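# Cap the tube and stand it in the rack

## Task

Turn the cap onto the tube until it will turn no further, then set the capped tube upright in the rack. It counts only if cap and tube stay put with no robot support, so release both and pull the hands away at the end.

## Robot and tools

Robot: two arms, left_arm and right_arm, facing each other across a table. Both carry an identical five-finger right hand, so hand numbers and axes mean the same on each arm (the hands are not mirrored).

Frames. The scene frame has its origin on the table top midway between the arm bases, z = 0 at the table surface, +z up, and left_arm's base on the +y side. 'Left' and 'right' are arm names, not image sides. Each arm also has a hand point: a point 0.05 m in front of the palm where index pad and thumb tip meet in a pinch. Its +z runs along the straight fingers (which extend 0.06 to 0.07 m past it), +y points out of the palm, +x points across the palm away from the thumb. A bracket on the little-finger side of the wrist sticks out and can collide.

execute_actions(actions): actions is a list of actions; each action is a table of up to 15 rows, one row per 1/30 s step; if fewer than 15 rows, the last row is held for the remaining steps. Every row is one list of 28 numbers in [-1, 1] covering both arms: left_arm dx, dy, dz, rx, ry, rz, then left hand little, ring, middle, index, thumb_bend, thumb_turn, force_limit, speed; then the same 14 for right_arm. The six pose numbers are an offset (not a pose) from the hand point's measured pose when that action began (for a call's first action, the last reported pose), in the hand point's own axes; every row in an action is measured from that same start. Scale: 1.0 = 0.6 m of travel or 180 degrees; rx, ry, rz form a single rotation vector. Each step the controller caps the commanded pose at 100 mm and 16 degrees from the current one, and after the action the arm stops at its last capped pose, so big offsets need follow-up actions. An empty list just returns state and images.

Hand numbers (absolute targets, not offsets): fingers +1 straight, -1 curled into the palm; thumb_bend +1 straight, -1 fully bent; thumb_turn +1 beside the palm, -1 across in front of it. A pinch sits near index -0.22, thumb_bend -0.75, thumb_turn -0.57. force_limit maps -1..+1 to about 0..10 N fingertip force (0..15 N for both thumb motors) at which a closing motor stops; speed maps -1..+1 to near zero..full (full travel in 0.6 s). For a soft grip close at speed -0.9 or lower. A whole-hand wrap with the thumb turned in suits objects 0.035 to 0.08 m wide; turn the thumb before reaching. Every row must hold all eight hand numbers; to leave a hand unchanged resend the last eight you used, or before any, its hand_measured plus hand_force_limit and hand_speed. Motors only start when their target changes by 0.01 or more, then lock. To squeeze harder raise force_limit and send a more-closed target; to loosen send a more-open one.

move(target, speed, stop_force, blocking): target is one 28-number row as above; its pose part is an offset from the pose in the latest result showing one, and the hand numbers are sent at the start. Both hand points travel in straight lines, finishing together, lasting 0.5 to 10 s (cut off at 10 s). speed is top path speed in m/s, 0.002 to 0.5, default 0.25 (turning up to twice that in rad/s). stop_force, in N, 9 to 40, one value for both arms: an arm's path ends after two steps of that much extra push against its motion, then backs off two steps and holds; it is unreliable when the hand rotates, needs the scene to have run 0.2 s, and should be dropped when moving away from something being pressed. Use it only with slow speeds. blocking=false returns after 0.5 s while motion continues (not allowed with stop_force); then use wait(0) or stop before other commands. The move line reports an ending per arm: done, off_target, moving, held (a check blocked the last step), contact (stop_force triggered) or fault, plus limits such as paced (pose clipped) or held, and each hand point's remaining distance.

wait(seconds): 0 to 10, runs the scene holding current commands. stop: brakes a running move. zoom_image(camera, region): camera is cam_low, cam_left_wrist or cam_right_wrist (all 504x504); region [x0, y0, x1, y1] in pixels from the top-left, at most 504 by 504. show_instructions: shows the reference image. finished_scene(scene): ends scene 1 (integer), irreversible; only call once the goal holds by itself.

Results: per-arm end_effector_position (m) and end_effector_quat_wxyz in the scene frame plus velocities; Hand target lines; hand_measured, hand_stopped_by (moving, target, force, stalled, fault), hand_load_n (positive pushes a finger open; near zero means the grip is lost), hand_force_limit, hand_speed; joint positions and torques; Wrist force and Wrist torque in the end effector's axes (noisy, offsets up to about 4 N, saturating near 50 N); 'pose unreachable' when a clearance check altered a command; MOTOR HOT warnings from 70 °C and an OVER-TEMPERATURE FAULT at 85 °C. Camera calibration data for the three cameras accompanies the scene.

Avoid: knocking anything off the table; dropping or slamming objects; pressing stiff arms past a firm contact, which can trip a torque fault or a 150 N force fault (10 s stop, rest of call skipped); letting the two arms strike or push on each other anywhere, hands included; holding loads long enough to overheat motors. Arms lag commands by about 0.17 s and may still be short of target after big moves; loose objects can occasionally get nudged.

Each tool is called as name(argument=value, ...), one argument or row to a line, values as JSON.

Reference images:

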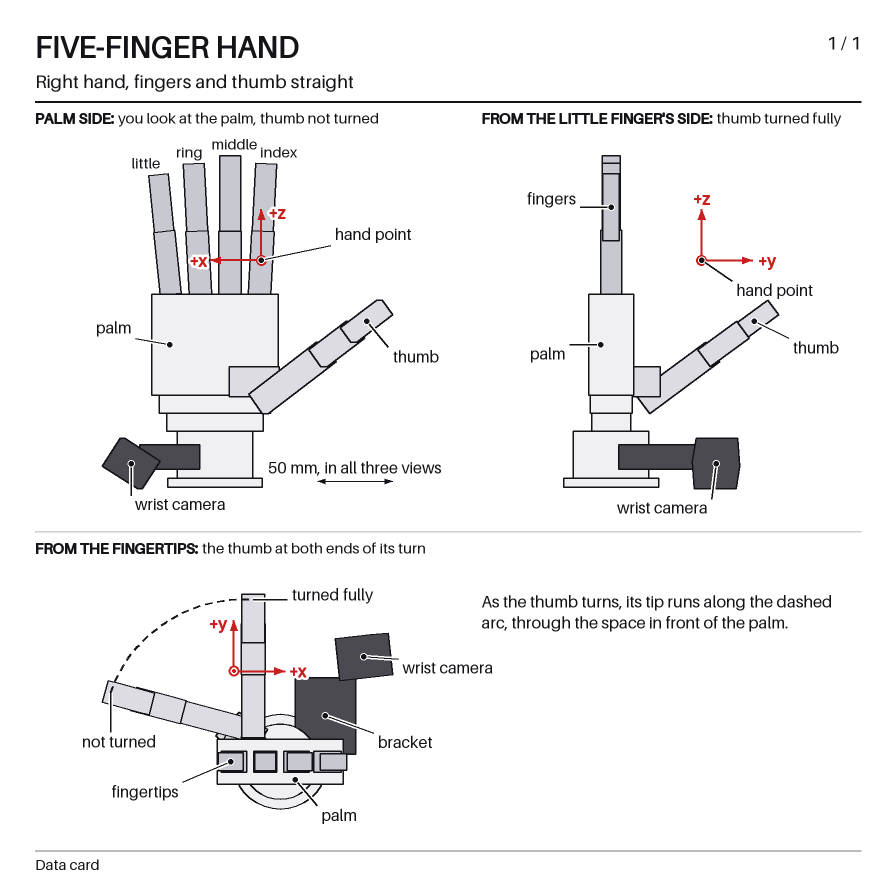

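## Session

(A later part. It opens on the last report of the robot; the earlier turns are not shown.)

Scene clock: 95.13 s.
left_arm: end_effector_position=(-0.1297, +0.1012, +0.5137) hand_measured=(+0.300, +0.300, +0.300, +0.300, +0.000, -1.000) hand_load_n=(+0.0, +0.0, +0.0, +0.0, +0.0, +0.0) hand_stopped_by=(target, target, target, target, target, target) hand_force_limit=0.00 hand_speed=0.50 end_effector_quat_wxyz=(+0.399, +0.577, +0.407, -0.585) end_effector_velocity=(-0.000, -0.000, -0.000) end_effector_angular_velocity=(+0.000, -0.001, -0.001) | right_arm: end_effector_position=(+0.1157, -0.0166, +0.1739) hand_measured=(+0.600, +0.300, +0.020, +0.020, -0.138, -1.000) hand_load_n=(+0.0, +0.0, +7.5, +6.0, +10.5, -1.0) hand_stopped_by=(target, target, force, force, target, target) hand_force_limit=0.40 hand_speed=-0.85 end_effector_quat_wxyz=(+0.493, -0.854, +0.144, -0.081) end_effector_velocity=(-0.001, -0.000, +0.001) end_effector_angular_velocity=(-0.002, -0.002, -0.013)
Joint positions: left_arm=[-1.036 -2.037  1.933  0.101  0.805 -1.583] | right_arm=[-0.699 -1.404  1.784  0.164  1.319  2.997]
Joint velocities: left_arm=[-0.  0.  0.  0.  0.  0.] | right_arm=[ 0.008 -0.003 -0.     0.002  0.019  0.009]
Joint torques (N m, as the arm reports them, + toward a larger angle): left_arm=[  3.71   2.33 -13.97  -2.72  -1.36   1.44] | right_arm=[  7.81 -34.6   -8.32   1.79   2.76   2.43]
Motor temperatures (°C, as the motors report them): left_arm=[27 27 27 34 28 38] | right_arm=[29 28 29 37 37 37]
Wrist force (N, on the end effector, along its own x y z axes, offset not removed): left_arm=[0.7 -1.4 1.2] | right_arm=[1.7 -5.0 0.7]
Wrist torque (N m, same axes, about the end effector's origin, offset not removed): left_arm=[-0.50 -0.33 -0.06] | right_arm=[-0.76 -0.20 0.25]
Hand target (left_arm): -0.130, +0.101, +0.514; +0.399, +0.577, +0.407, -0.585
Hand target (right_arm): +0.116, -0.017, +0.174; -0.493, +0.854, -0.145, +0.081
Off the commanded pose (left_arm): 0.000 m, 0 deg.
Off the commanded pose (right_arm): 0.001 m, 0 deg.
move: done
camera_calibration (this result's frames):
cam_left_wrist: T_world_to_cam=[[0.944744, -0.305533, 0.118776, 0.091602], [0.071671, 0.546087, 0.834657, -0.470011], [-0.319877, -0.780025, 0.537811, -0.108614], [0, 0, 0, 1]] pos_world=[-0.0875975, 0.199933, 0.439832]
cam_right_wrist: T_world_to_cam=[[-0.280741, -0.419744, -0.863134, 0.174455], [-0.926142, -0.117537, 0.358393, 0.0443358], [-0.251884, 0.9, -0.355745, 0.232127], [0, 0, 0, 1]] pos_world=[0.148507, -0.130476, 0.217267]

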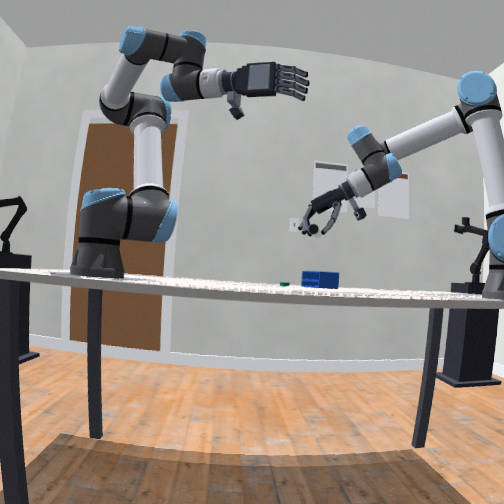

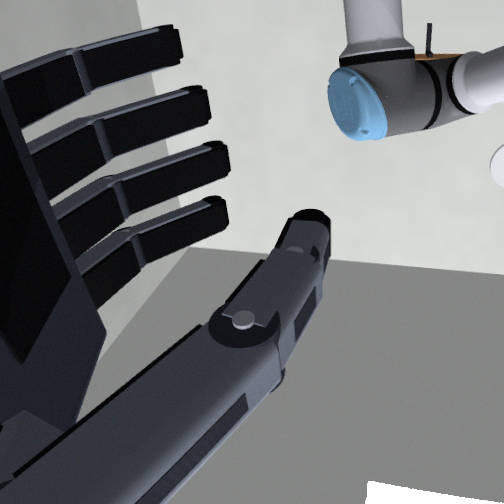

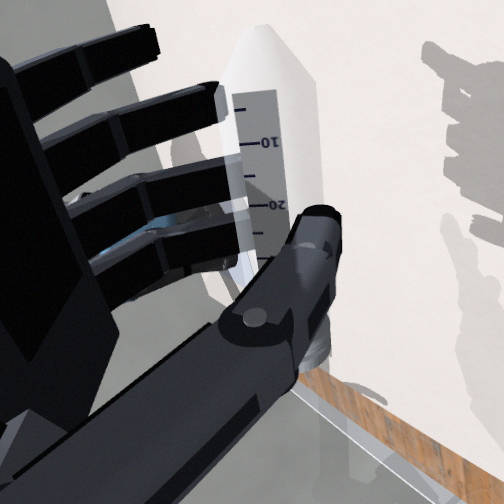

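move(
  target=[0.1,0.84,-0.278,-0.278,0,0,-1,-1,0.3,0.3,0.1,-1,0,0.5, -0.15,0,0,0.131,-0.131,0.487,0.6,0.3,-0.3,-0.3,-0.15,-1,0.4,-0.85],
)

Scene clock: 99.30 s.
left_arm: end_effector_position=(+0.3997, +0.0819, +0.4493) hand_measured=(-1.000, -1.000, +0.300, +0.300, +0.100, -1.000) hand_load_n=(+0.0, +0.0, +0.0, +0.0, +0.0, +0.0) hand_stopped_by=(target, target, target, target, target, target) hand_force_limit=0.00 hand_speed=0.50 end_effector_quat_wxyz=(+0.608, +0.354, +0.614, -0.358) end_effector_velocity=(+0.003, -0.001, -0.001) end_effector_angular_velocity=(+0.001, +0.000, +0.003) | right_arm: end_effector_position=(+0.0305, +0.0126, +0.1745) hand_measured=(+0.600, +0.300, +0.020, +0.020, -0.138, -1.000) hand_load_n=(+0.0, +0.0, +7.5, +6.0, +10.5, -1.5) hand_stopped_by=(target, target, force, force, target, target) hand_force_limit=0.40 hand_speed=-0.85 end_effector_quat_wxyz=(+0.575, -0.410, +0.576, +0.411) end_effector_velocity=(-0.000, +0.000, -0.001) end_effector_angular_velocity=(+0.002, +0.004, -0.004)
Joint positions: left_arm=[ 0.302 -1.706  1.869 -0.16   1.27  -1.581] | right_arm=[-0.569 -1.305  2.303 -0.999  1.411  4.715]
Joint velocities: left_arm=[ 0.005  0.006 -0.004 -0.001  0.002 -0.   ] | right_arm=[ 0.004  0.006  0.    -0.007  0.008  0.004]
Joint torques (N m, as the arm reports them, + toward a larger angle): left_arm=[ 10.11  -6.33 -32.16  -3.61   1.88   2.78] | right_arm=[  9.32 -12.86  -1.48  -3.37   2.9    2.52]
Motor temperatures (°C, as the motors report them): left_arm=[27 27 27 34 28 38] | right_arm=[29 28 29 37 37 37]
Wrist force (N, on the end effector, along its own x y z axes, offset not removed): left_arm=[1.9 -2.0 3.3] | right_arm=[-2.5 0.7 -2.5]
Wrist torque (N m, same axes, about the end effector's origin, offset not removed): left_arm=[-0.73 -0.55 -0.02] | right_arm=[0.23 0.51 -0.08]
Hand target (left_arm): +0.400, +0.082, +0.449; +0.608, +0.354, +0.614, -0.358
Hand target (right_arm): +0.030, +0.013, +0.174; +0.575, -0.409, +0.576, +0.412
Off the commanded pose (left_arm): 0.004 m, 0 deg.
Off the commanded pose (right_arm): 0.000 m, 0 deg.
move: off_target (left_arm)
camera_calibration (this result's frames):
cam_left_wrist: T_world_to_cam=[[0.840867, 0.526585, 0.125104, -0.436273], [-0.374168, 0.398548, 0.837351, -0.254536], [0.391077, -0.750911, 0.532158, -0.203683], [0, 0, 0, 1]] pos_world=[0.351264, 0.178232, 0.376107]
cam_right_wrist: T_world_to_cam=[[-0.934599, 0.332246, 0.127035, 0.000982928], [-0.0780212, -0.539917, 0.838094, -0.135616], [0.347042, 0.77337, 0.530528, 0.0132614], [0, 0, 0, 1]] pos_world=[-0.0142645, -0.0838039, 0.106498]

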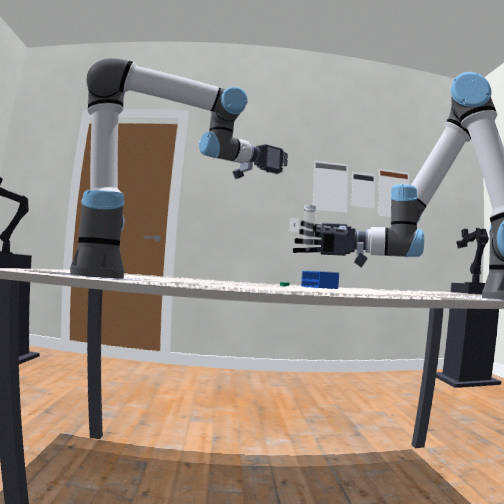

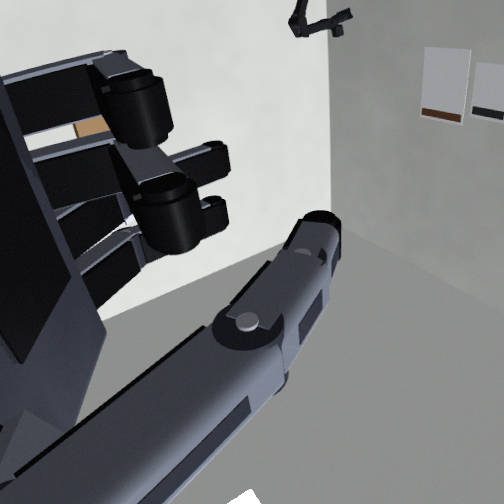

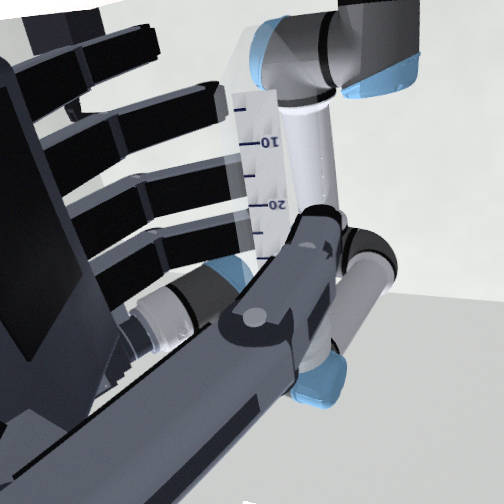

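move(
  target=[0.58,0.078,0.133,-0.131,0.131,-0.49,-1,-1,0.3,0.3,0.1,-1,0,0.5, 0,0,0,0,0,0,0.6,0.3,-0.3,-0.3,-0.15,-1,0.4,-0.85],
  speed=0.3,
)

Scene clock: 102.70 s.
left_arm: end_effector_position=(+0.4769, +0.0361, +0.1005) hand_measured=(-1.000, -1.000, +0.300, +0.300, +0.100, -1.000) hand_load_n=(+0.0, +0.0, +0.0, +0.0, +0.0, +0.0) hand_stopped_by=(target, target, target, target, target, target) hand_force_limit=0.00 hand_speed=0.50 end_effector_quat_wxyz=(-0.121, +0.226, -0.837, +0.483) end_effector_velocity=(+0.000, -0.001, -0.002) end_effector_angular_velocity=(-0.003, +0.010, +0.000) | right_arm: end_effector_position=(+0.0305, +0.0126, +0.1745) hand_measured=(+0.600, +0.300, +0.020, +0.020, -0.138, -1.000) hand_load_n=(+0.0, +0.0, +7.5, +6.0, +10.5, -1.5) hand_stopped_by=(target, target, force, force, target, target) hand_force_limit=0.40 hand_speed=-0.85 end_effector_quat_wxyz=(+0.575, -0.410, +0.576, +0.411) end_effector_velocity=(+0.000, +0.000, +0.000) end_effector_angular_velocity=(+0.001, -0.001, -0.000)
Joint positions: left_arm=[ 0.547 -1.106  1.575  0.059  1.528 -3.184] | right_arm=[-0.569 -1.305  2.303 -0.999  1.411  4.715]
Joint velocities: left_arm=[ 0.003  0.006 -0.006  0.003  0.007 -0.008] | right_arm=[ 0.    -0.001 -0.    -0.001  0.001 -0.001]
Joint torques (N m, as the arm reports them, + toward a larger angle): left_arm=[ 11.07 -28.28 -30.79   1.87   1.74  -2.67] | right_arm=[ -8.87 -32.48 -24.51   0.4   -2.53  -2.24]
Motor temperatures (°C, as the motors report them): left_arm=[27 27 27 34 28 38] | right_arm=[29 28 29 37 37 37]
Wrist force (N, on the end effector, along its own x y z axes, offset not removed): left_arm=[1.1 -1.5 2.9] | right_arm=[3.4 -4.5 1.1]
Wrist torque (N m, same axes, about the end effector's origin, offset not removed): left_arm=[-0.55 -0.54 0.01] | right_arm=[-0.80 -0.45 0.07]
Hand target (left_arm): +0.477, +0.036, +0.100; +0.121, -0.226, +0.837, -0.483
Hand target (right_arm): +0.030, +0.013, +0.174; +0.575, -0.410, +0.576, +0.411
Off the commanded pose (left_arm): 0.001 m, 0 deg.
Off the commanded pose (right_arm): 0.000 m, 0 deg.
move: done
camera_calibration (this result's frames):
cam_left_wrist: T_world_to_cam=[[-0.160732, 0.52645, -0.834875, 0.140705], [0.534522, 0.757521, 0.374764, -0.315141], [0.82973, -0.386022, -0.403157, -0.211029], [0, 0, 0, 1]] pos_world=[0.366163, 0.0831899, 0.150496]
cam_right_wrist: T_world_to_cam=[[-0.934597, 0.332249, 0.127038, 0.000982094], [-0.0780121, -0.539901, 0.838105, -0.135614], [0.347048, 0.77338, 0.53051, 0.0132771], [0, 0, 0, 1]] pos_world=[-0.0142695, -0.0838129, 0.106491]

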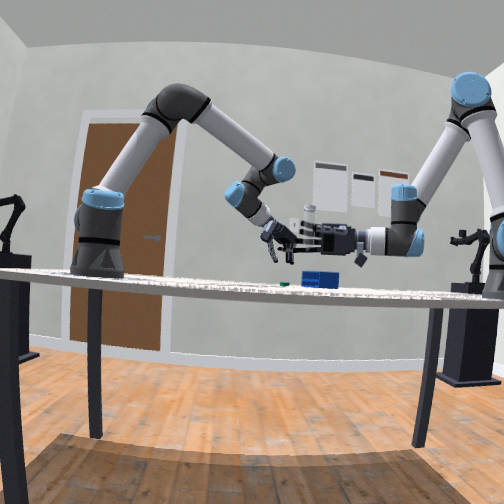

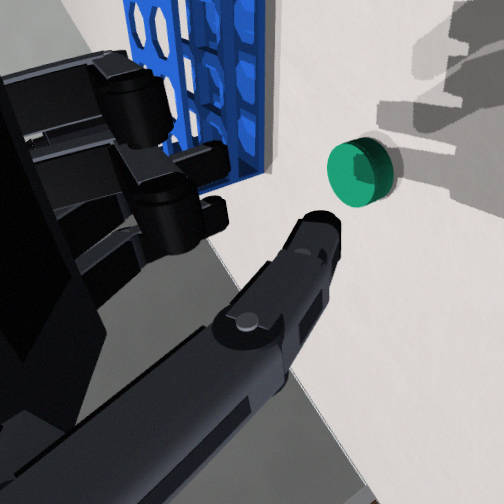

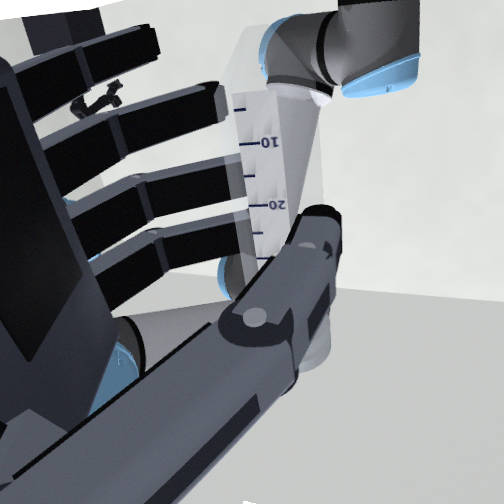

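move(
  target=[-0.025,0.053,0.091,0,0,0.005,-1,-1,0.3,0.3,0.1,-1,0,0.5, 0,0,0,0,0,0,0.6,0.3,-0.3,-0.3,-0.15,-1,0.4,-0.85],
  speed=0.1,
)

zoom_image(
  camera="cam_low",
  region=[250,190,350,300],
)

Scene clock: 104.27 s.
left_arm: end_effector_position=(+0.5046, +0.0163, +0.0454) hand_measured=(-1.000, -1.000, +0.300, +0.300, +0.100, -1.000) hand_load_n=(+0.0, +0.0, +0.0, +0.0, +0.0, +0.0) hand_stopped_by=(target, target, target, target, target, target) hand_force_limit=0.00 hand_speed=0.50 end_effector_quat_wxyz=(-0.125, +0.219, -0.839, +0.482) end_effector_velocity=(+0.001, -0.001, -0.002) end_effector_angular_velocity=(+0.001, -0.000, -0.000) | right_arm: end_effector_position=(+0.0305, +0.0126, +0.1745) hand_measured=(+0.600, +0.300, +0.020, +0.020, -0.138, -1.000) hand_load_n=(+0.0, +0.0, +7.5, +6.0, +10.5, -1.5) hand_stopped_by=(target, target, force, force, target, target) hand_force_limit=0.40 hand_speed=-0.85 end_effector_quat_wxyz=(+0.575, -0.410, +0.576, +0.411) end_effector_velocity=(-0.000, -0.000, -0.001) end_effector_angular_velocity=(-0.002, +0.002, +0.001)
Joint positions: left_arm=[ 0.576 -0.973  1.52  -0.019  1.553 -3.153] | right_arm=[-0.569 -1.305  2.303 -0.999  1.411  4.715]
Joint velocities: left_arm=[ 0.001  0.006 -0.003 -0.002  0.001  0.001] | right_arm=[ 0.     0.001  0.     0.001 -0.001  0.001]
Joint torques (N m, as the arm reports them, + toward a larger angle): left_arm=[ 10.2  -32.35 -30.88  -2.12   1.75   2.58] | right_arm=[ -9.15 -31.68 -18.38   0.37  -2.45  -2.31]
Motor temperatures (°C, as the motors report them): left_arm=[27 27 27 34 28 38] | right_arm=[29 28 29 37 37 37]
Wrist force (N, on the end effector, along its own x y z axes, offset not removed): left_arm=[2.3 -0.9 1.7] | right_arm=[2.5 -2.8 -1.1]
Wrist torque (N m, same axes, about the end effector's origin, offset not removed): left_arm=[-0.42 -0.58 0.15] | right_arm=[-0.36 -0.05 0.24]
Hand target (left_arm): +0.505, +0.016, +0.045; +0.125, -0.219, +0.839, -0.482
Hand target (right_arm): +0.030, +0.013, +0.174; +0.575, -0.410, +0.576, +0.411
Off the commanded pose (left_arm): 0.000 m, 0 deg.
Off the commanded pose (right_arm): 0.000 m, 0 deg.
move: done
camera_calibration (this result's frames):
cam_left_wrist: T_world_to_cam=[[-0.146591, 0.533187, -0.8332, 0.102249], [0.535923, 0.75078, 0.386155, -0.295485], [0.831443, -0.389924, -0.395805, -0.264988], [0, 0, 0, 1]] pos_world=[0.393668, 0.0640011, 0.0944138]
cam_right_wrist: T_world_to_cam=[[-0.934599, 0.332246, 0.127035, 0.000982975], [-0.0780212, -0.539917, 0.838094, -0.135616], [0.347042, 0.77337, 0.530528, 0.0132614], [0, 0, 0, 1]] pos_world=[-0.0142645, -0.0838039, 0.106498]

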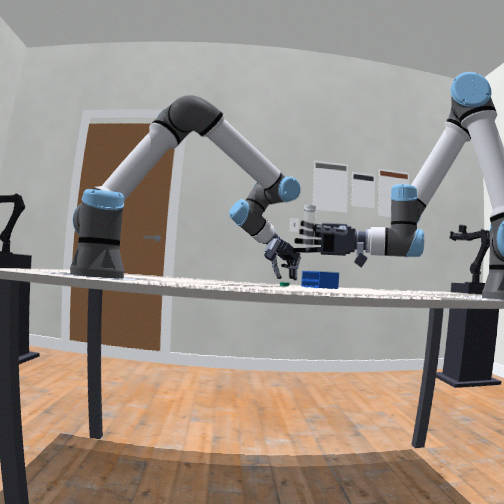

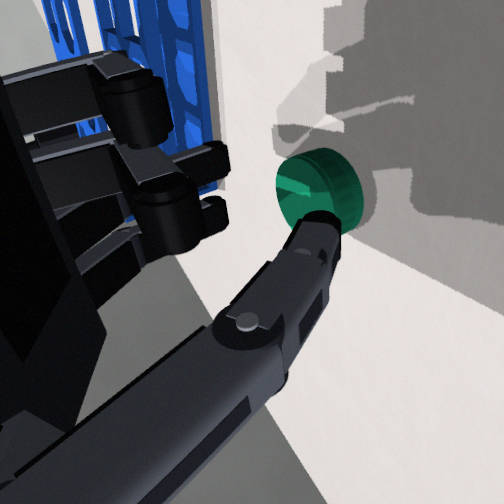

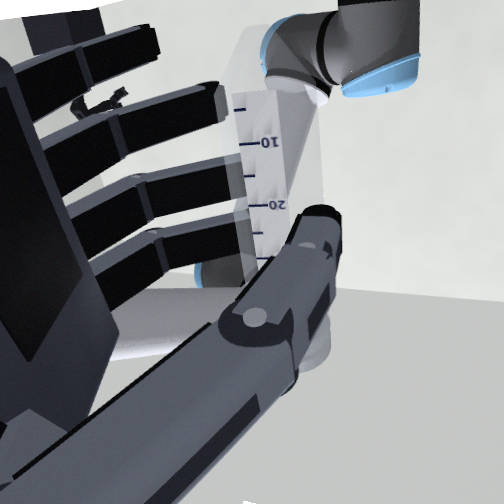

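Region (250, 190, 350, 300) of cam_low's 504x504 image, scaled by 4.582, with more detail than that image has; it fills the left 458 columns of this view, and the rest is white.

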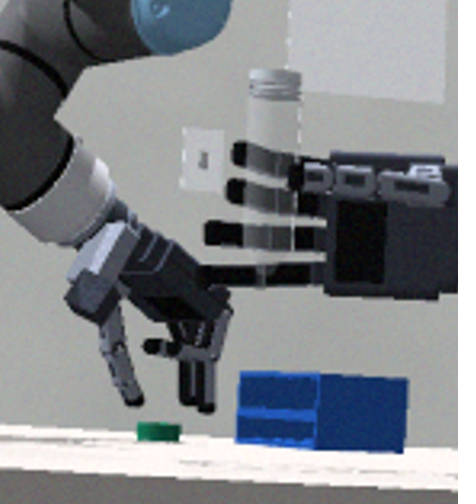

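move(
  target=[0,0.038,0.011,0,0,0,-1,-1,0.3,0.3,0.1,-1,0,0.5, 0,0,0,0,0,0,0.6,0.3,-0.3,-0.3,-0.15,-1,0.4,-0.85],
  speed=0.02,
  stop_force=10,
)

zoom_image(
  camera="cam_low",
  region=[260,250,320,300],
)

Scene clock: 105.93 s.
left_arm: end_effector_position=(+0.5018, +0.0214, +0.0226) hand_measured=(-1.000, -1.000, +0.300, +0.300, +0.100, -1.000) hand_load_n=(+0.0, +0.0, +0.0, +0.0, +0.0, +0.0) hand_stopped_by=(target, target, target, target, target, target) hand_force_limit=0.00 hand_speed=0.50 end_effector_quat_wxyz=(-0.125, +0.219, -0.839, +0.482) end_effector_velocity=(-0.001, +0.000, -0.004) end_effector_angular_velocity=(+0.001, +0.002, -0.000) | right_arm: end_effector_position=(+0.0305, +0.0126, +0.1745) hand_measured=(+0.600, +0.300, +0.020, +0.020, -0.138, -1.000) hand_load_n=(+0.0, +0.0, +7.5, +6.0, +10.5, -1.5) hand_stopped_by=(target, target, force, force, target, target) hand_force_limit=0.40 hand_speed=-0.85 end_effector_quat_wxyz=(+0.575, -0.410, +0.576, +0.411) end_effector_velocity=(-0.000, +0.000, -0.000) end_effector_angular_velocity=(-0.001, +0.000, +0.001)
Joint positions: left_arm=[ 0.576 -0.955  1.559 -0.076  1.553 -3.154] | right_arm=[-0.569 -1.305  2.303 -0.999  1.411  4.715]
Joint velocities: left_arm=[-0.     0.004  0.004 -0.006  0.    -0.001] | right_arm=[ 0.     0.001 -0.     0.001 -0.001 -0.   ]
Joint torques (N m, as the arm reports them, + toward a larger angle): left_arm=[ -9.25 -33.12  -6.74  -2.13  -1.89  -2.52] | right_arm=[ -8.81 -33.1  -16.86   0.26  -2.57  -2.16]
Motor temperatures (°C, as the motors report them): left_arm=[27 27 27 34 28 38] | right_arm=[29 28 29 37 37 37]
Wrist force (N, on the end effector, along its own x y z axes, offset not removed): left_arm=[2.0 -0.6 2.1] | right_arm=[0.6 -4.9 -0.3]
Wrist torque (N m, same axes, about the end effector's origin, offset not removed): left_arm=[-0.45 -0.58 0.06] | right_arm=[-0.47 0.11 -0.03]
Hand target (left_arm): +0.502, +0.021, +0.022; +0.125, -0.219, +0.839, -0.482
Hand target (right_arm): +0.030, +0.013, +0.174; +0.575, -0.410, +0.576, +0.411
Off the commanded pose (left_arm): 0.000 m, 0 deg.
Off the commanded pose (right_arm): 0.000 m, 0 deg.
move: done
camera_calibration (this result's frames):
cam_left_wrist: T_world_to_cam=[[-0.146598, 0.533209, -0.833185, 0.0801671], [0.535927, 0.75077, 0.38617, -0.288975], [0.831439, -0.389915, -0.395822, -0.269707], [0, 0, 0, 1]] pos_world=[0.390867, 0.0690449, 0.0716312]
cam_right_wrist: T_world_to_cam=[[-0.934599, 0.332246, 0.127035, 0.000983007], [-0.0780214, -0.539917, 0.838094, -0.135616], [0.347042, 0.77337, 0.530528, 0.0132614], [0, 0, 0, 1]] pos_world=[-0.0142645, -0.0838039, 0.106498]

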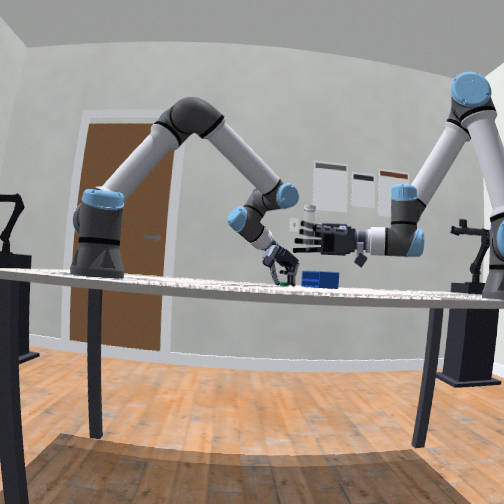

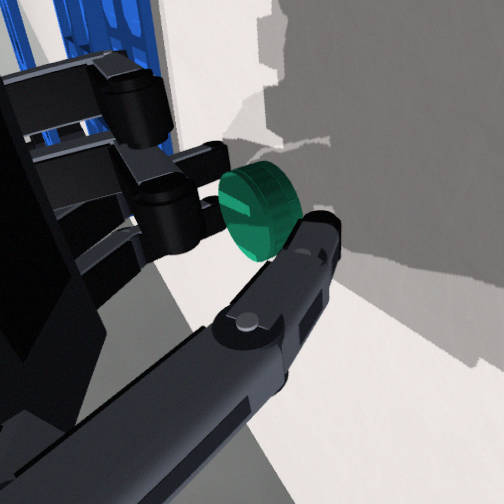

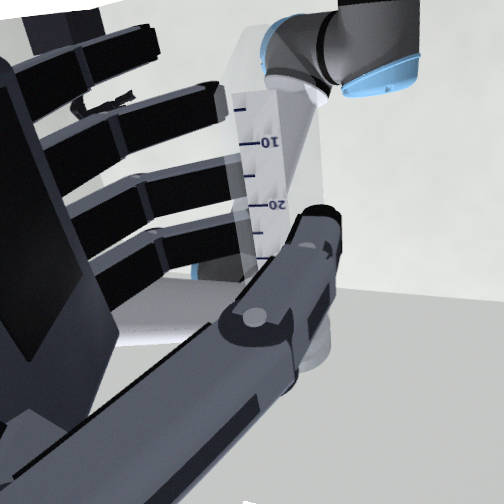

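Region (260, 250, 320, 300) of cam_low's 504x504 image, scaled by 8.400, with more detail than that image has.

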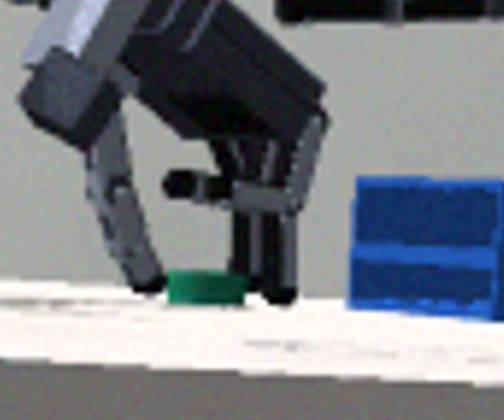

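move(
  target=[0,0.002,0.001,0.017,0,0,-1,-1,-0.3,-0.3,-0.12,-1,0.2,-0.85, 0,0,0,0,0,0,0.6,0.3,-0.3,-0.3,-0.15,-1,0.4,-0.85],
  speed=0.05,
)

move(
  target=[0,-0.37,-0.19,0,0,0,-1,-1,-0.3,-0.3,-0.12,-1,0.2,-0.85, 0,0,0,0,0,0,0.6,0.3,-0.3,-0.3,-0.15,-1,0.4,-0.85],
  speed=0.15,
)

Scene clock: 107.63 s.
left_arm: end_effector_position=(+0.5018, +0.0215, +0.0213) hand_measured=(-1.000, -1.000, +0.202, +0.046, -0.086, -1.000) hand_load_n=(+0.0, +0.0, +3.0, +9.5, +8.5, -1.0) hand_stopped_by=(target, target, force, force, force, target) hand_force_limit=0.20 hand_speed=-0.85 end_effector_quat_wxyz=(-0.131, +0.216, -0.826, +0.504) end_effector_velocity=(+0.000, +0.000, +0.000) end_effector_angular_velocity=(-0.000, -0.000, +0.001) | right_arm: end_effector_position=(+0.0305, +0.0126, +0.1745) hand_measured=(+0.600, +0.300, +0.020, +0.020, -0.138, -1.000) hand_load_n=(+0.0, +0.0, +7.5, +6.0, +10.5, -1.5) hand_stopped_by=(target, target, force, force, target, target) hand_force_limit=0.40 hand_speed=-0.85 end_effector_quat_wxyz=(+0.575, -0.410, +0.576, +0.411) end_effector_velocity=(-0.000, +0.000, -0.000) end_effector_angular_velocity=(+0.000, -0.001, +0.001)
Joint positions: left_arm=[ 0.575 -0.97   1.612 -0.168  1.552 -3.153] | right_arm=[-0.569 -1.305  2.303 -0.999  1.411  4.715]
Joint velocities: left_arm=[ 0.001 -0.001  0.     0.     0.    -0.   ] | right_arm=[ 0.     0.    -0.    -0.001 -0.001 -0.   ]
Joint torques (N m, as the arm reports them, + toward a larger angle): left_arm=[ -9.95 -49.16  -3.92  -1.09  -1.83   2.55] | right_arm=[ -9.95 -33.07 -17.16   0.36  -2.56  -2.26]
Motor temperatures (°C, as the motors report them): left_arm=[27 27 27 34 28 38] | right_arm=[29 28 29 37 37 37]
Wrist force (N, on the end effector, along its own x y z axes, offset not removed): left_arm=[1.3 -4.7 3.5] | right_arm=[-3.4 -1.3 -2.7]
Wrist torque (N m, same axes, about the end effector's origin, offset not removed): left_arm=[-0.43 -0.41 -0.05] | right_arm=[0.14 0.67 -0.31]
Hand target (left_arm): +0.502, +0.021, +0.021; +0.131, -0.216, +0.826, -0.504
Hand target (right_arm): +0.030, +0.013, +0.174; +0.575, -0.410, +0.576, +0.411
Off the commanded pose (left_arm): 0.000 m, 0 deg.
Off the commanded pose (right_arm): 0.000 m, 0 deg.
move: done
camera_calibration (this result's frames):
cam_left_wrist: T_world_to_cam=[[-0.124451, 0.493758, -0.860648, 0.0693425], [0.526151, 0.768237, 0.364659, -0.283519], [0.841236, -0.407448, -0.355399, -0.275557], [0, 0, 0, 1]] pos_world=[0.389612, 0.0712958, 0.0651344]
cam_right_wrist: T_world_to_cam=[[-0.934599, 0.332246, 0.127034, 0.000983002], [-0.0780216, -0.539917, 0.838094, -0.135616], [0.347042, 0.77337, 0.530528, 0.0132614], [0, 0, 0, 1]] pos_world=[-0.0142645, -0.0838039, 0.106498]

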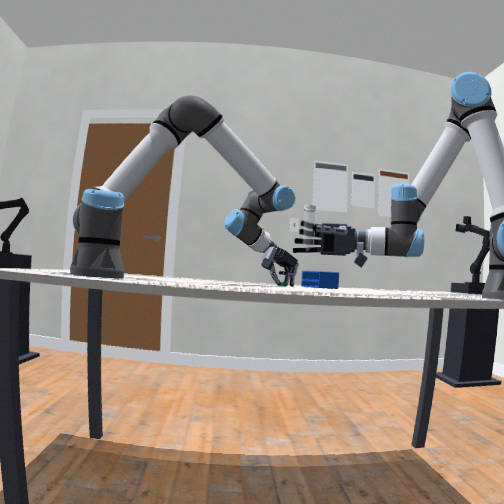

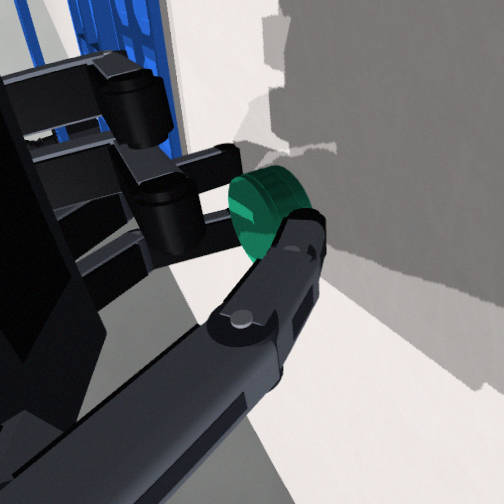

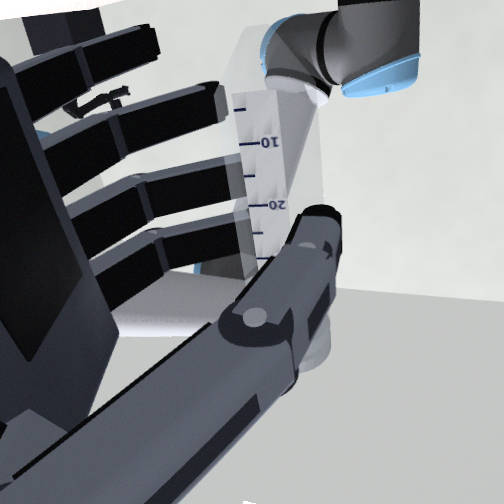

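Scene clock: 109.83 s.
left_arm: end_effector_position=(+0.5018, +0.0210, +0.2708) hand_measured=(-1.000, -1.000, +0.202, +0.046, -0.086, -1.000) hand_load_n=(+0.0, +0.0, +0.0, +9.5, +8.5, -1.0) hand_stopped_by=(target, target, force, force, force, target) hand_force_limit=0.20 hand_speed=-0.85 end_effector_quat_wxyz=(-0.131, +0.216, -0.826, +0.504) end_effector_velocity=(-0.000, -0.000, +0.003) end_effector_angular_velocity=(-0.001, +0.001, -0.001) | right_arm: end_effector_position=(+0.0305, +0.0126, +0.1745) hand_measured=(+0.600, +0.300, +0.020, +0.020, -0.138, -1.000) hand_load_n=(+0.0, +0.0, +7.5, +6.0, +10.5, -1.5) hand_stopped_by=(target, target, force, force, target, target) hand_force_limit=0.40 hand_speed=-0.85 end_effector_quat_wxyz=(+0.575, -0.410, +0.576, +0.411) end_effector_velocity=(+0.000, -0.000, -0.000) end_effector_angular_velocity=(-0.001, +0.000, -0.002)
Joint positions: left_arm=[ 0.575 -1.176  1.246  0.404  1.551 -3.153] | right_arm=[-0.569 -1.305  2.303 -0.999  1.411  4.715]
Joint velocities: left_arm=[-0.    -0.001 -0.007  0.007  0.001 -0.001] | right_arm=[-0.     0.     0.     0.001  0.001 -0.   ]
Joint torques (N m, as the arm reports them, + toward a larger angle): left_arm=[ -8.35 -26.44 -34.54   1.52   1.47  -2.37] | right_arm=[ -9.18 -32.95 -17.41   0.3   -2.53  -2.23]
Motor temperatures (°C, as the motors report them): left_arm=[27 27 27 34 28 38] | right_arm=[29 28 29 37 37 37]
Wrist force (N, on the end effector, along its own x y z axes, offset not removed): left_arm=[2.0 -1.3 1.0] | right_arm=[4.3 -1.3 -3.3]
Wrist torque (N m, same axes, about the end effector's origin, offset not removed): left_arm=[-0.46 -0.55 0.10] | right_arm=[0.04 -0.11 0.27]
Hand target (left_arm): +0.502, +0.021, +0.271; +0.131, -0.216, +0.826, -0.504
Hand target (right_arm): +0.030, +0.013, +0.174; +0.575, -0.410, +0.576, +0.411
Off the commanded pose (left_arm): 0.001 m, 0 deg.
Off the commanded pose (right_arm): 0.000 m, 0 deg.
move: done
camera_calibration (this result's frames):
cam_left_wrist: T_world_to_cam=[[-0.1243, 0.493624, -0.860746, 0.2843], [0.525991, 0.768341, 0.364673, -0.374083], [0.841358, -0.407416, -0.355147, -0.187274], [0, 0, 0, 1]] pos_world=[0.389667, 0.0707869, 0.314619]
cam_right_wrist: T_world_to_cam=[[-0.934599, 0.332246, 0.127035, 0.000982989], [-0.0780214, -0.539917, 0.838094, -0.135616], [0.347042, 0.77337, 0.530528, 0.0132614], [0, 0, 0, 1]] pos_world=[-0.0142645, -0.0838039, 0.106498]

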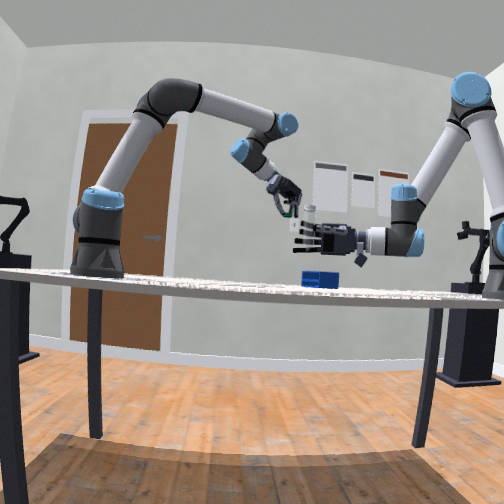

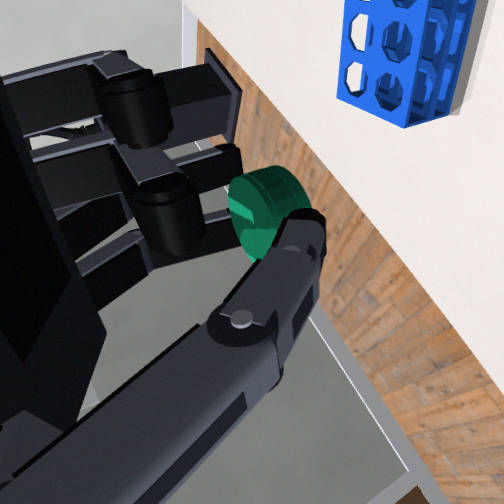

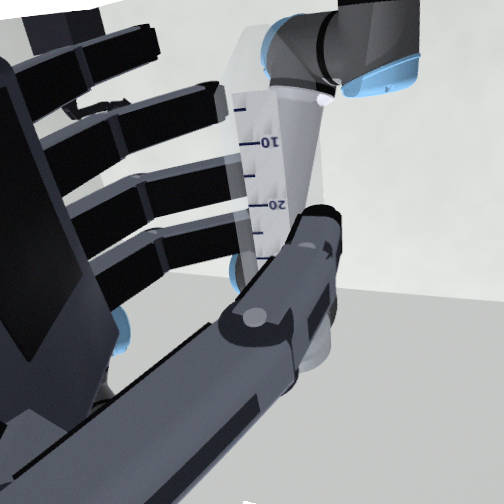

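move(
  target=[0.683,0.2,-0.334,0,0,0,-1,-1,-0.35,-0.3,-0.12,-1,-0.4,-0.9, 0,0,0,0,0,0,0.6,0.3,-0.3,-0.3,-0.15,-1,0.4,-0.85],
  speed=0.2,
)

zoom_image(
  camera="cam_low",
  region=[270,160,350,260],
)

Scene clock: 113.27 s.
left_arm: end_effector_position=(+0.0299, +0.0240, +0.2551) hand_measured=(-1.000, -1.000, +0.066, +0.046, -0.084, -1.000) hand_load_n=(+0.0, +0.0, +4.0, +7.5, +10.0, +0.0) hand_stopped_by=(target, target, force, force, force, target) hand_force_limit=-0.40 hand_speed=-0.90 end_effector_quat_wxyz=(-0.129, +0.217, -0.826, +0.503) end_effector_velocity=(-0.002, +0.000, -0.001) end_effector_angular_velocity=(+0.003, +0.000, +0.004) | right_arm: end_effector_position=(+0.0305, +0.0126, +0.1745) hand_measured=(+0.600, +0.300, +0.020, +0.020, -0.138, -1.000) hand_load_n=(+0.0, +0.0, +7.5, +6.0, +10.5, -1.5) hand_stopped_by=(target, target, force, force, target, target) hand_force_limit=0.40 hand_speed=-0.85 end_effector_quat_wxyz=(+0.575, -0.410, +0.576, +0.411) end_effector_velocity=(+0.000, +0.000, -0.000) end_effector_angular_velocity=(-0.000, -0.001, -0.001)
Joint positions: left_arm=[-0.542 -1.394  1.637  0.646  0.634 -3.929] | right_arm=[-0.569 -1.305  2.303 -0.999  1.411  4.715]
Joint velocities: left_arm=[-0.005  0.007 -0.005  0.011 -0.004 -0.013] | right_arm=[-0.     0.001  0.    -0.001  0.001 -0.001]
Joint torques (N m, as the arm reports them, + toward a larger angle): left_arm=[ -9.11 -17.41 -30.66   3.13  -2.77  -2.63] | right_arm=[ -9.37 -31.78 -16.74   0.27  -2.5   -2.39]
Motor temperatures (°C, as the motors report them): left_arm=[27 27 27 34 28 38] | right_arm=[29 28 29 37 37 37]
Wrist force (N, on the end effector, along its own x y z axes, offset not removed): left_arm=[1.4 -1.8 1.5] | right_arm=[-1.4 -1.5 -4.3]
Wrist torque (N m, same axes, about the end effector's origin, offset not removed): left_arm=[-0.55 -0.43 -0.02] | right_arm=[-0.14 0.35 0.04]
Hand target (left_arm): +0.030, +0.024, +0.255; +0.129, -0.217, +0.826, -0.503
Hand target (right_arm): +0.030, +0.013, +0.174; +0.575, -0.410, +0.576, +0.411
Off the commanded pose (left_arm): 0.001 m, 0 deg.
Off the commanded pose (right_arm): 0.000 m, 0 deg.
move: done
camera_calibration (this result's frames):
cam_left_wrist: T_world_to_cam=[[-0.128655, 0.494484, -0.859612, 0.210423], [0.527846, 0.76797, 0.362767, -0.122061], [0.839539, -0.407071, -0.359815, 0.206716], [0, 0, 0, 1]] pos_world=[-0.082045, 0.073837, 0.299542]
cam_right_wrist: T_world_to_cam=[[-0.934599, 0.332246, 0.127034, 0.000983013], [-0.0780216, -0.539917, 0.838094, -0.135616], [0.347042, 0.77337, 0.530528, 0.0132614], [0, 0, 0, 1]] pos_world=[-0.0142645, -0.0838039, 0.106498]

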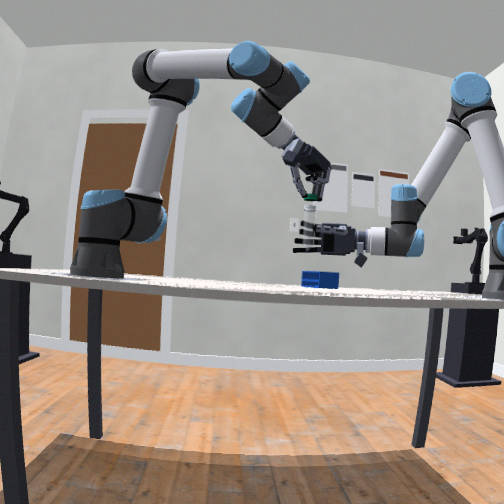

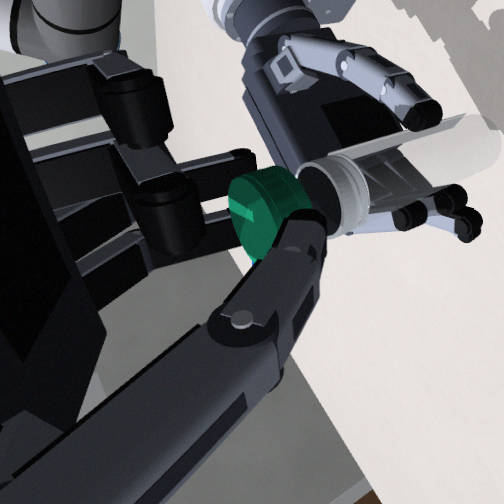

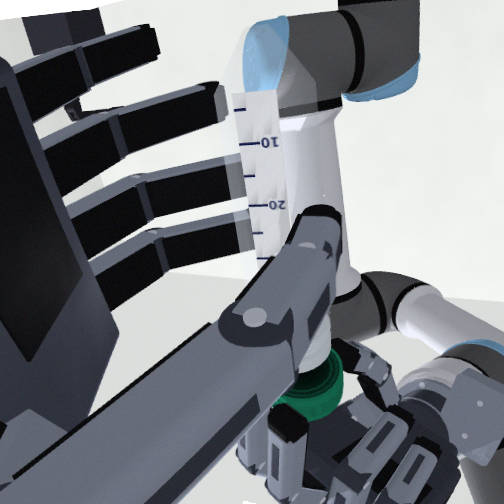

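Region (270, 160, 350, 260) of cam_low's 504x504 image, scaled by 5.040, with more detail than that image has; it fills the left 403 columns of this view, and the rest is white.

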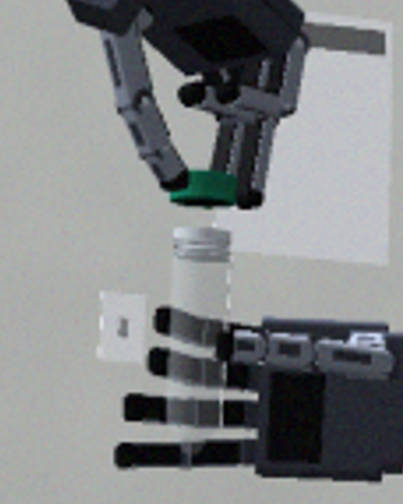

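move(
  target=[0,0.0133,0.0069,0,0,0,-1,-1,-0.35,-0.3,-0.12,-1,-0.4,-0.9, 0,0,0,0,0,0,0.6,0.3,-0.3,-0.3,-0.15,-1,0.4,-0.85],
  speed=0.02,
)

zoom_image(
  camera="cam_low",
  region=[290,185,330,225],
)

zoom_image(
  camera="cam_right_wrist",
  region=[240,300,380,440],
)

zoom_image(
  camera="cam_left_wrist",
  region=[210,120,370,280],
)

Scene clock: 114.27 s.
left_arm: end_effector_position=(+0.0299, +0.0240, +0.2463) hand_measured=(-1.000, -1.000, +0.066, +0.046, -0.084, -1.000) hand_load_n=(+0.0, +0.0, +4.0, +7.5, +10.0, +0.0) hand_stopped_by=(target, target, force, force, force, target) hand_force_limit=-0.40 hand_speed=-0.90 end_effector_quat_wxyz=(-0.129, +0.217, -0.826, +0.503) end_effector_velocity=(+0.001, +0.000, -0.002) end_effector_angular_velocity=(-0.000, -0.000, +0.001) | right_arm: end_effector_position=(+0.0305, +0.0126, +0.1745) hand_measured=(+0.600, +0.300, +0.020, +0.020, -0.138, -1.000) hand_load_n=(+0.0, +0.0, +7.5, +6.0, +10.5, -1.5) hand_stopped_by=(target, target, force, force, target, target) hand_force_limit=0.40 hand_speed=-0.85 end_effector_quat_wxyz=(+0.575, -0.410, +0.576, +0.411) end_effector_velocity=(-0.000, +0.000, +0.000) end_effector_angular_velocity=(-0.000, -0.000, +0.000)
Joint positions: left_arm=[-0.542 -1.389  1.654  0.624  0.634 -3.929] | right_arm=[-0.569 -1.305  2.303 -0.999  1.411  4.715]
Joint velocities: left_arm=[ 0.001  0.     0.004 -0.006  0.     0.001] | right_arm=[ 0. -0.  0.  0.  0. -0.]
Joint torques (N m, as the arm reports them, + toward a larger angle): left_arm=[ 10.34 -15.32  -8.26  -0.78   0.72   2.62] | right_arm=[ -8.75 -31.8  -17.07   0.22  -2.54  -2.21]
Motor temperatures (°C, as the motors report them): left_arm=[27 27 27 34 28 38] | right_arm=[29 28 29 37 37 37]
Wrist force (N, on the end effector, along its own x y z axes, offset not removed): left_arm=[1.3 -2.4 0.5] | right_arm=[0.5 -0.8 1.0]
Wrist torque (N m, same axes, about the end effector's origin, offset not removed): left_arm=[-0.62 -0.38 -0.01] | right_arm=[-0.03 0.16 0.00]
Hand target (left_arm): +0.030, +0.024, +0.246; +0.129, -0.217, +0.826, -0.503
Hand target (right_arm): +0.030, +0.013, +0.174; +0.575, -0.410, +0.576, +0.411
Off the commanded pose (left_arm): 0.000 m, 0 deg.
Off the commanded pose (right_arm): 0.000 m, 0 deg.
move: done
camera_calibration (this result's frames):
cam_left_wrist: T_world_to_cam=[[-0.128649, 0.494504, -0.859602, 0.202881], [0.527858, 0.767955, 0.362783, -0.118853], [0.839533, -0.407076, -0.359825, 0.203592], [0, 0, 0, 1]] pos_world=[-0.0820843, 0.0738255, 0.290772]
cam_right_wrist: T_world_to_cam=[[-0.934599, 0.332246, 0.127034, 0.000983009], [-0.0780216, -0.539917, 0.838094, -0.135616], [0.347042, 0.77337, 0.530529, 0.0132613], [0, 0, 0, 1]] pos_world=[-0.0142645, -0.0838039, 0.106498]

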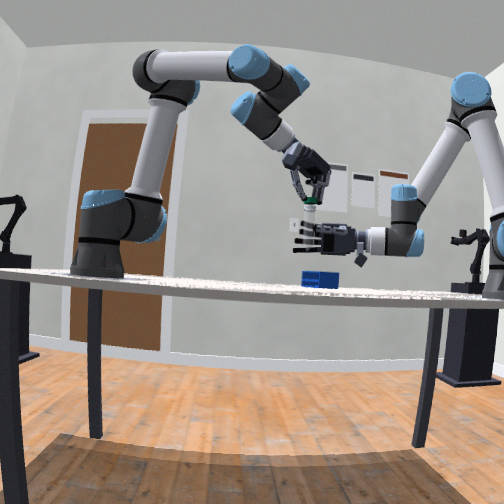

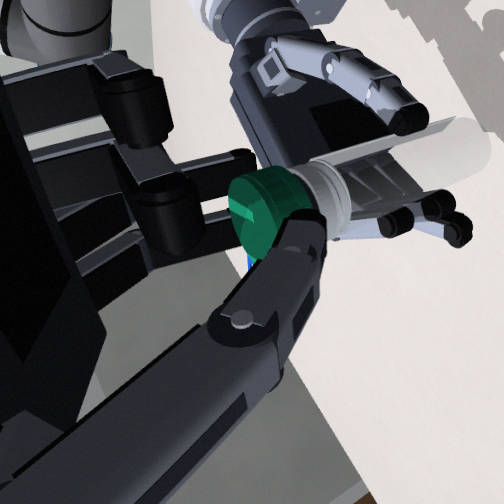

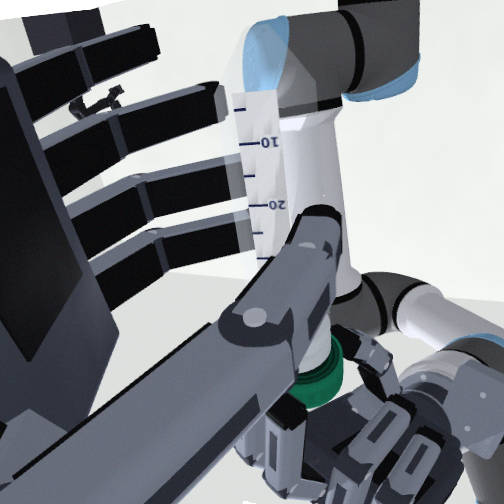

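Region (290, 185, 330, 225) of cam_low's 504x504 image, scaled by 12.600, with more detail than that image has.

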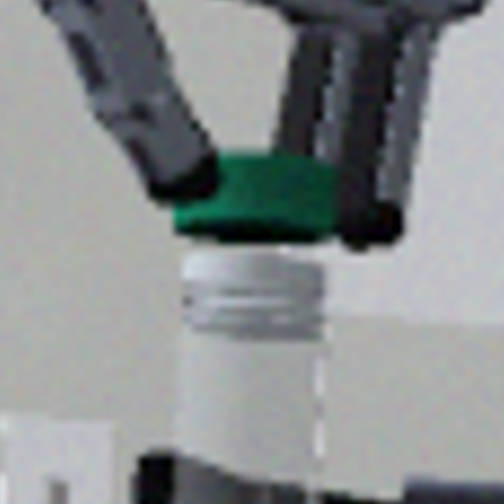

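Region (240, 300, 380, 440) of cam_right_wrist's 504x504 image, scaled by 3.600, with more detail than that image has.

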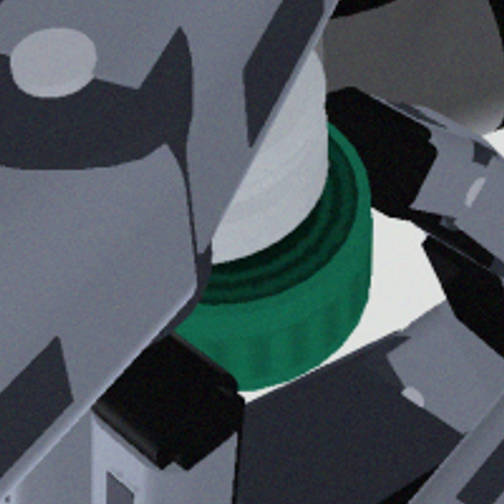

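Region (210, 120, 370, 280) of cam_left_wrist's 504x504 image, scaled by 3.150, with more detail than that image has.

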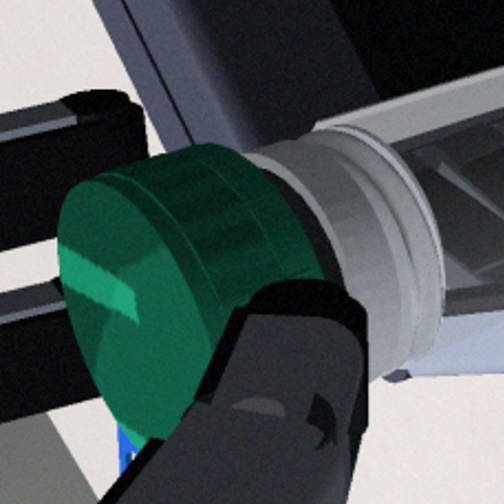

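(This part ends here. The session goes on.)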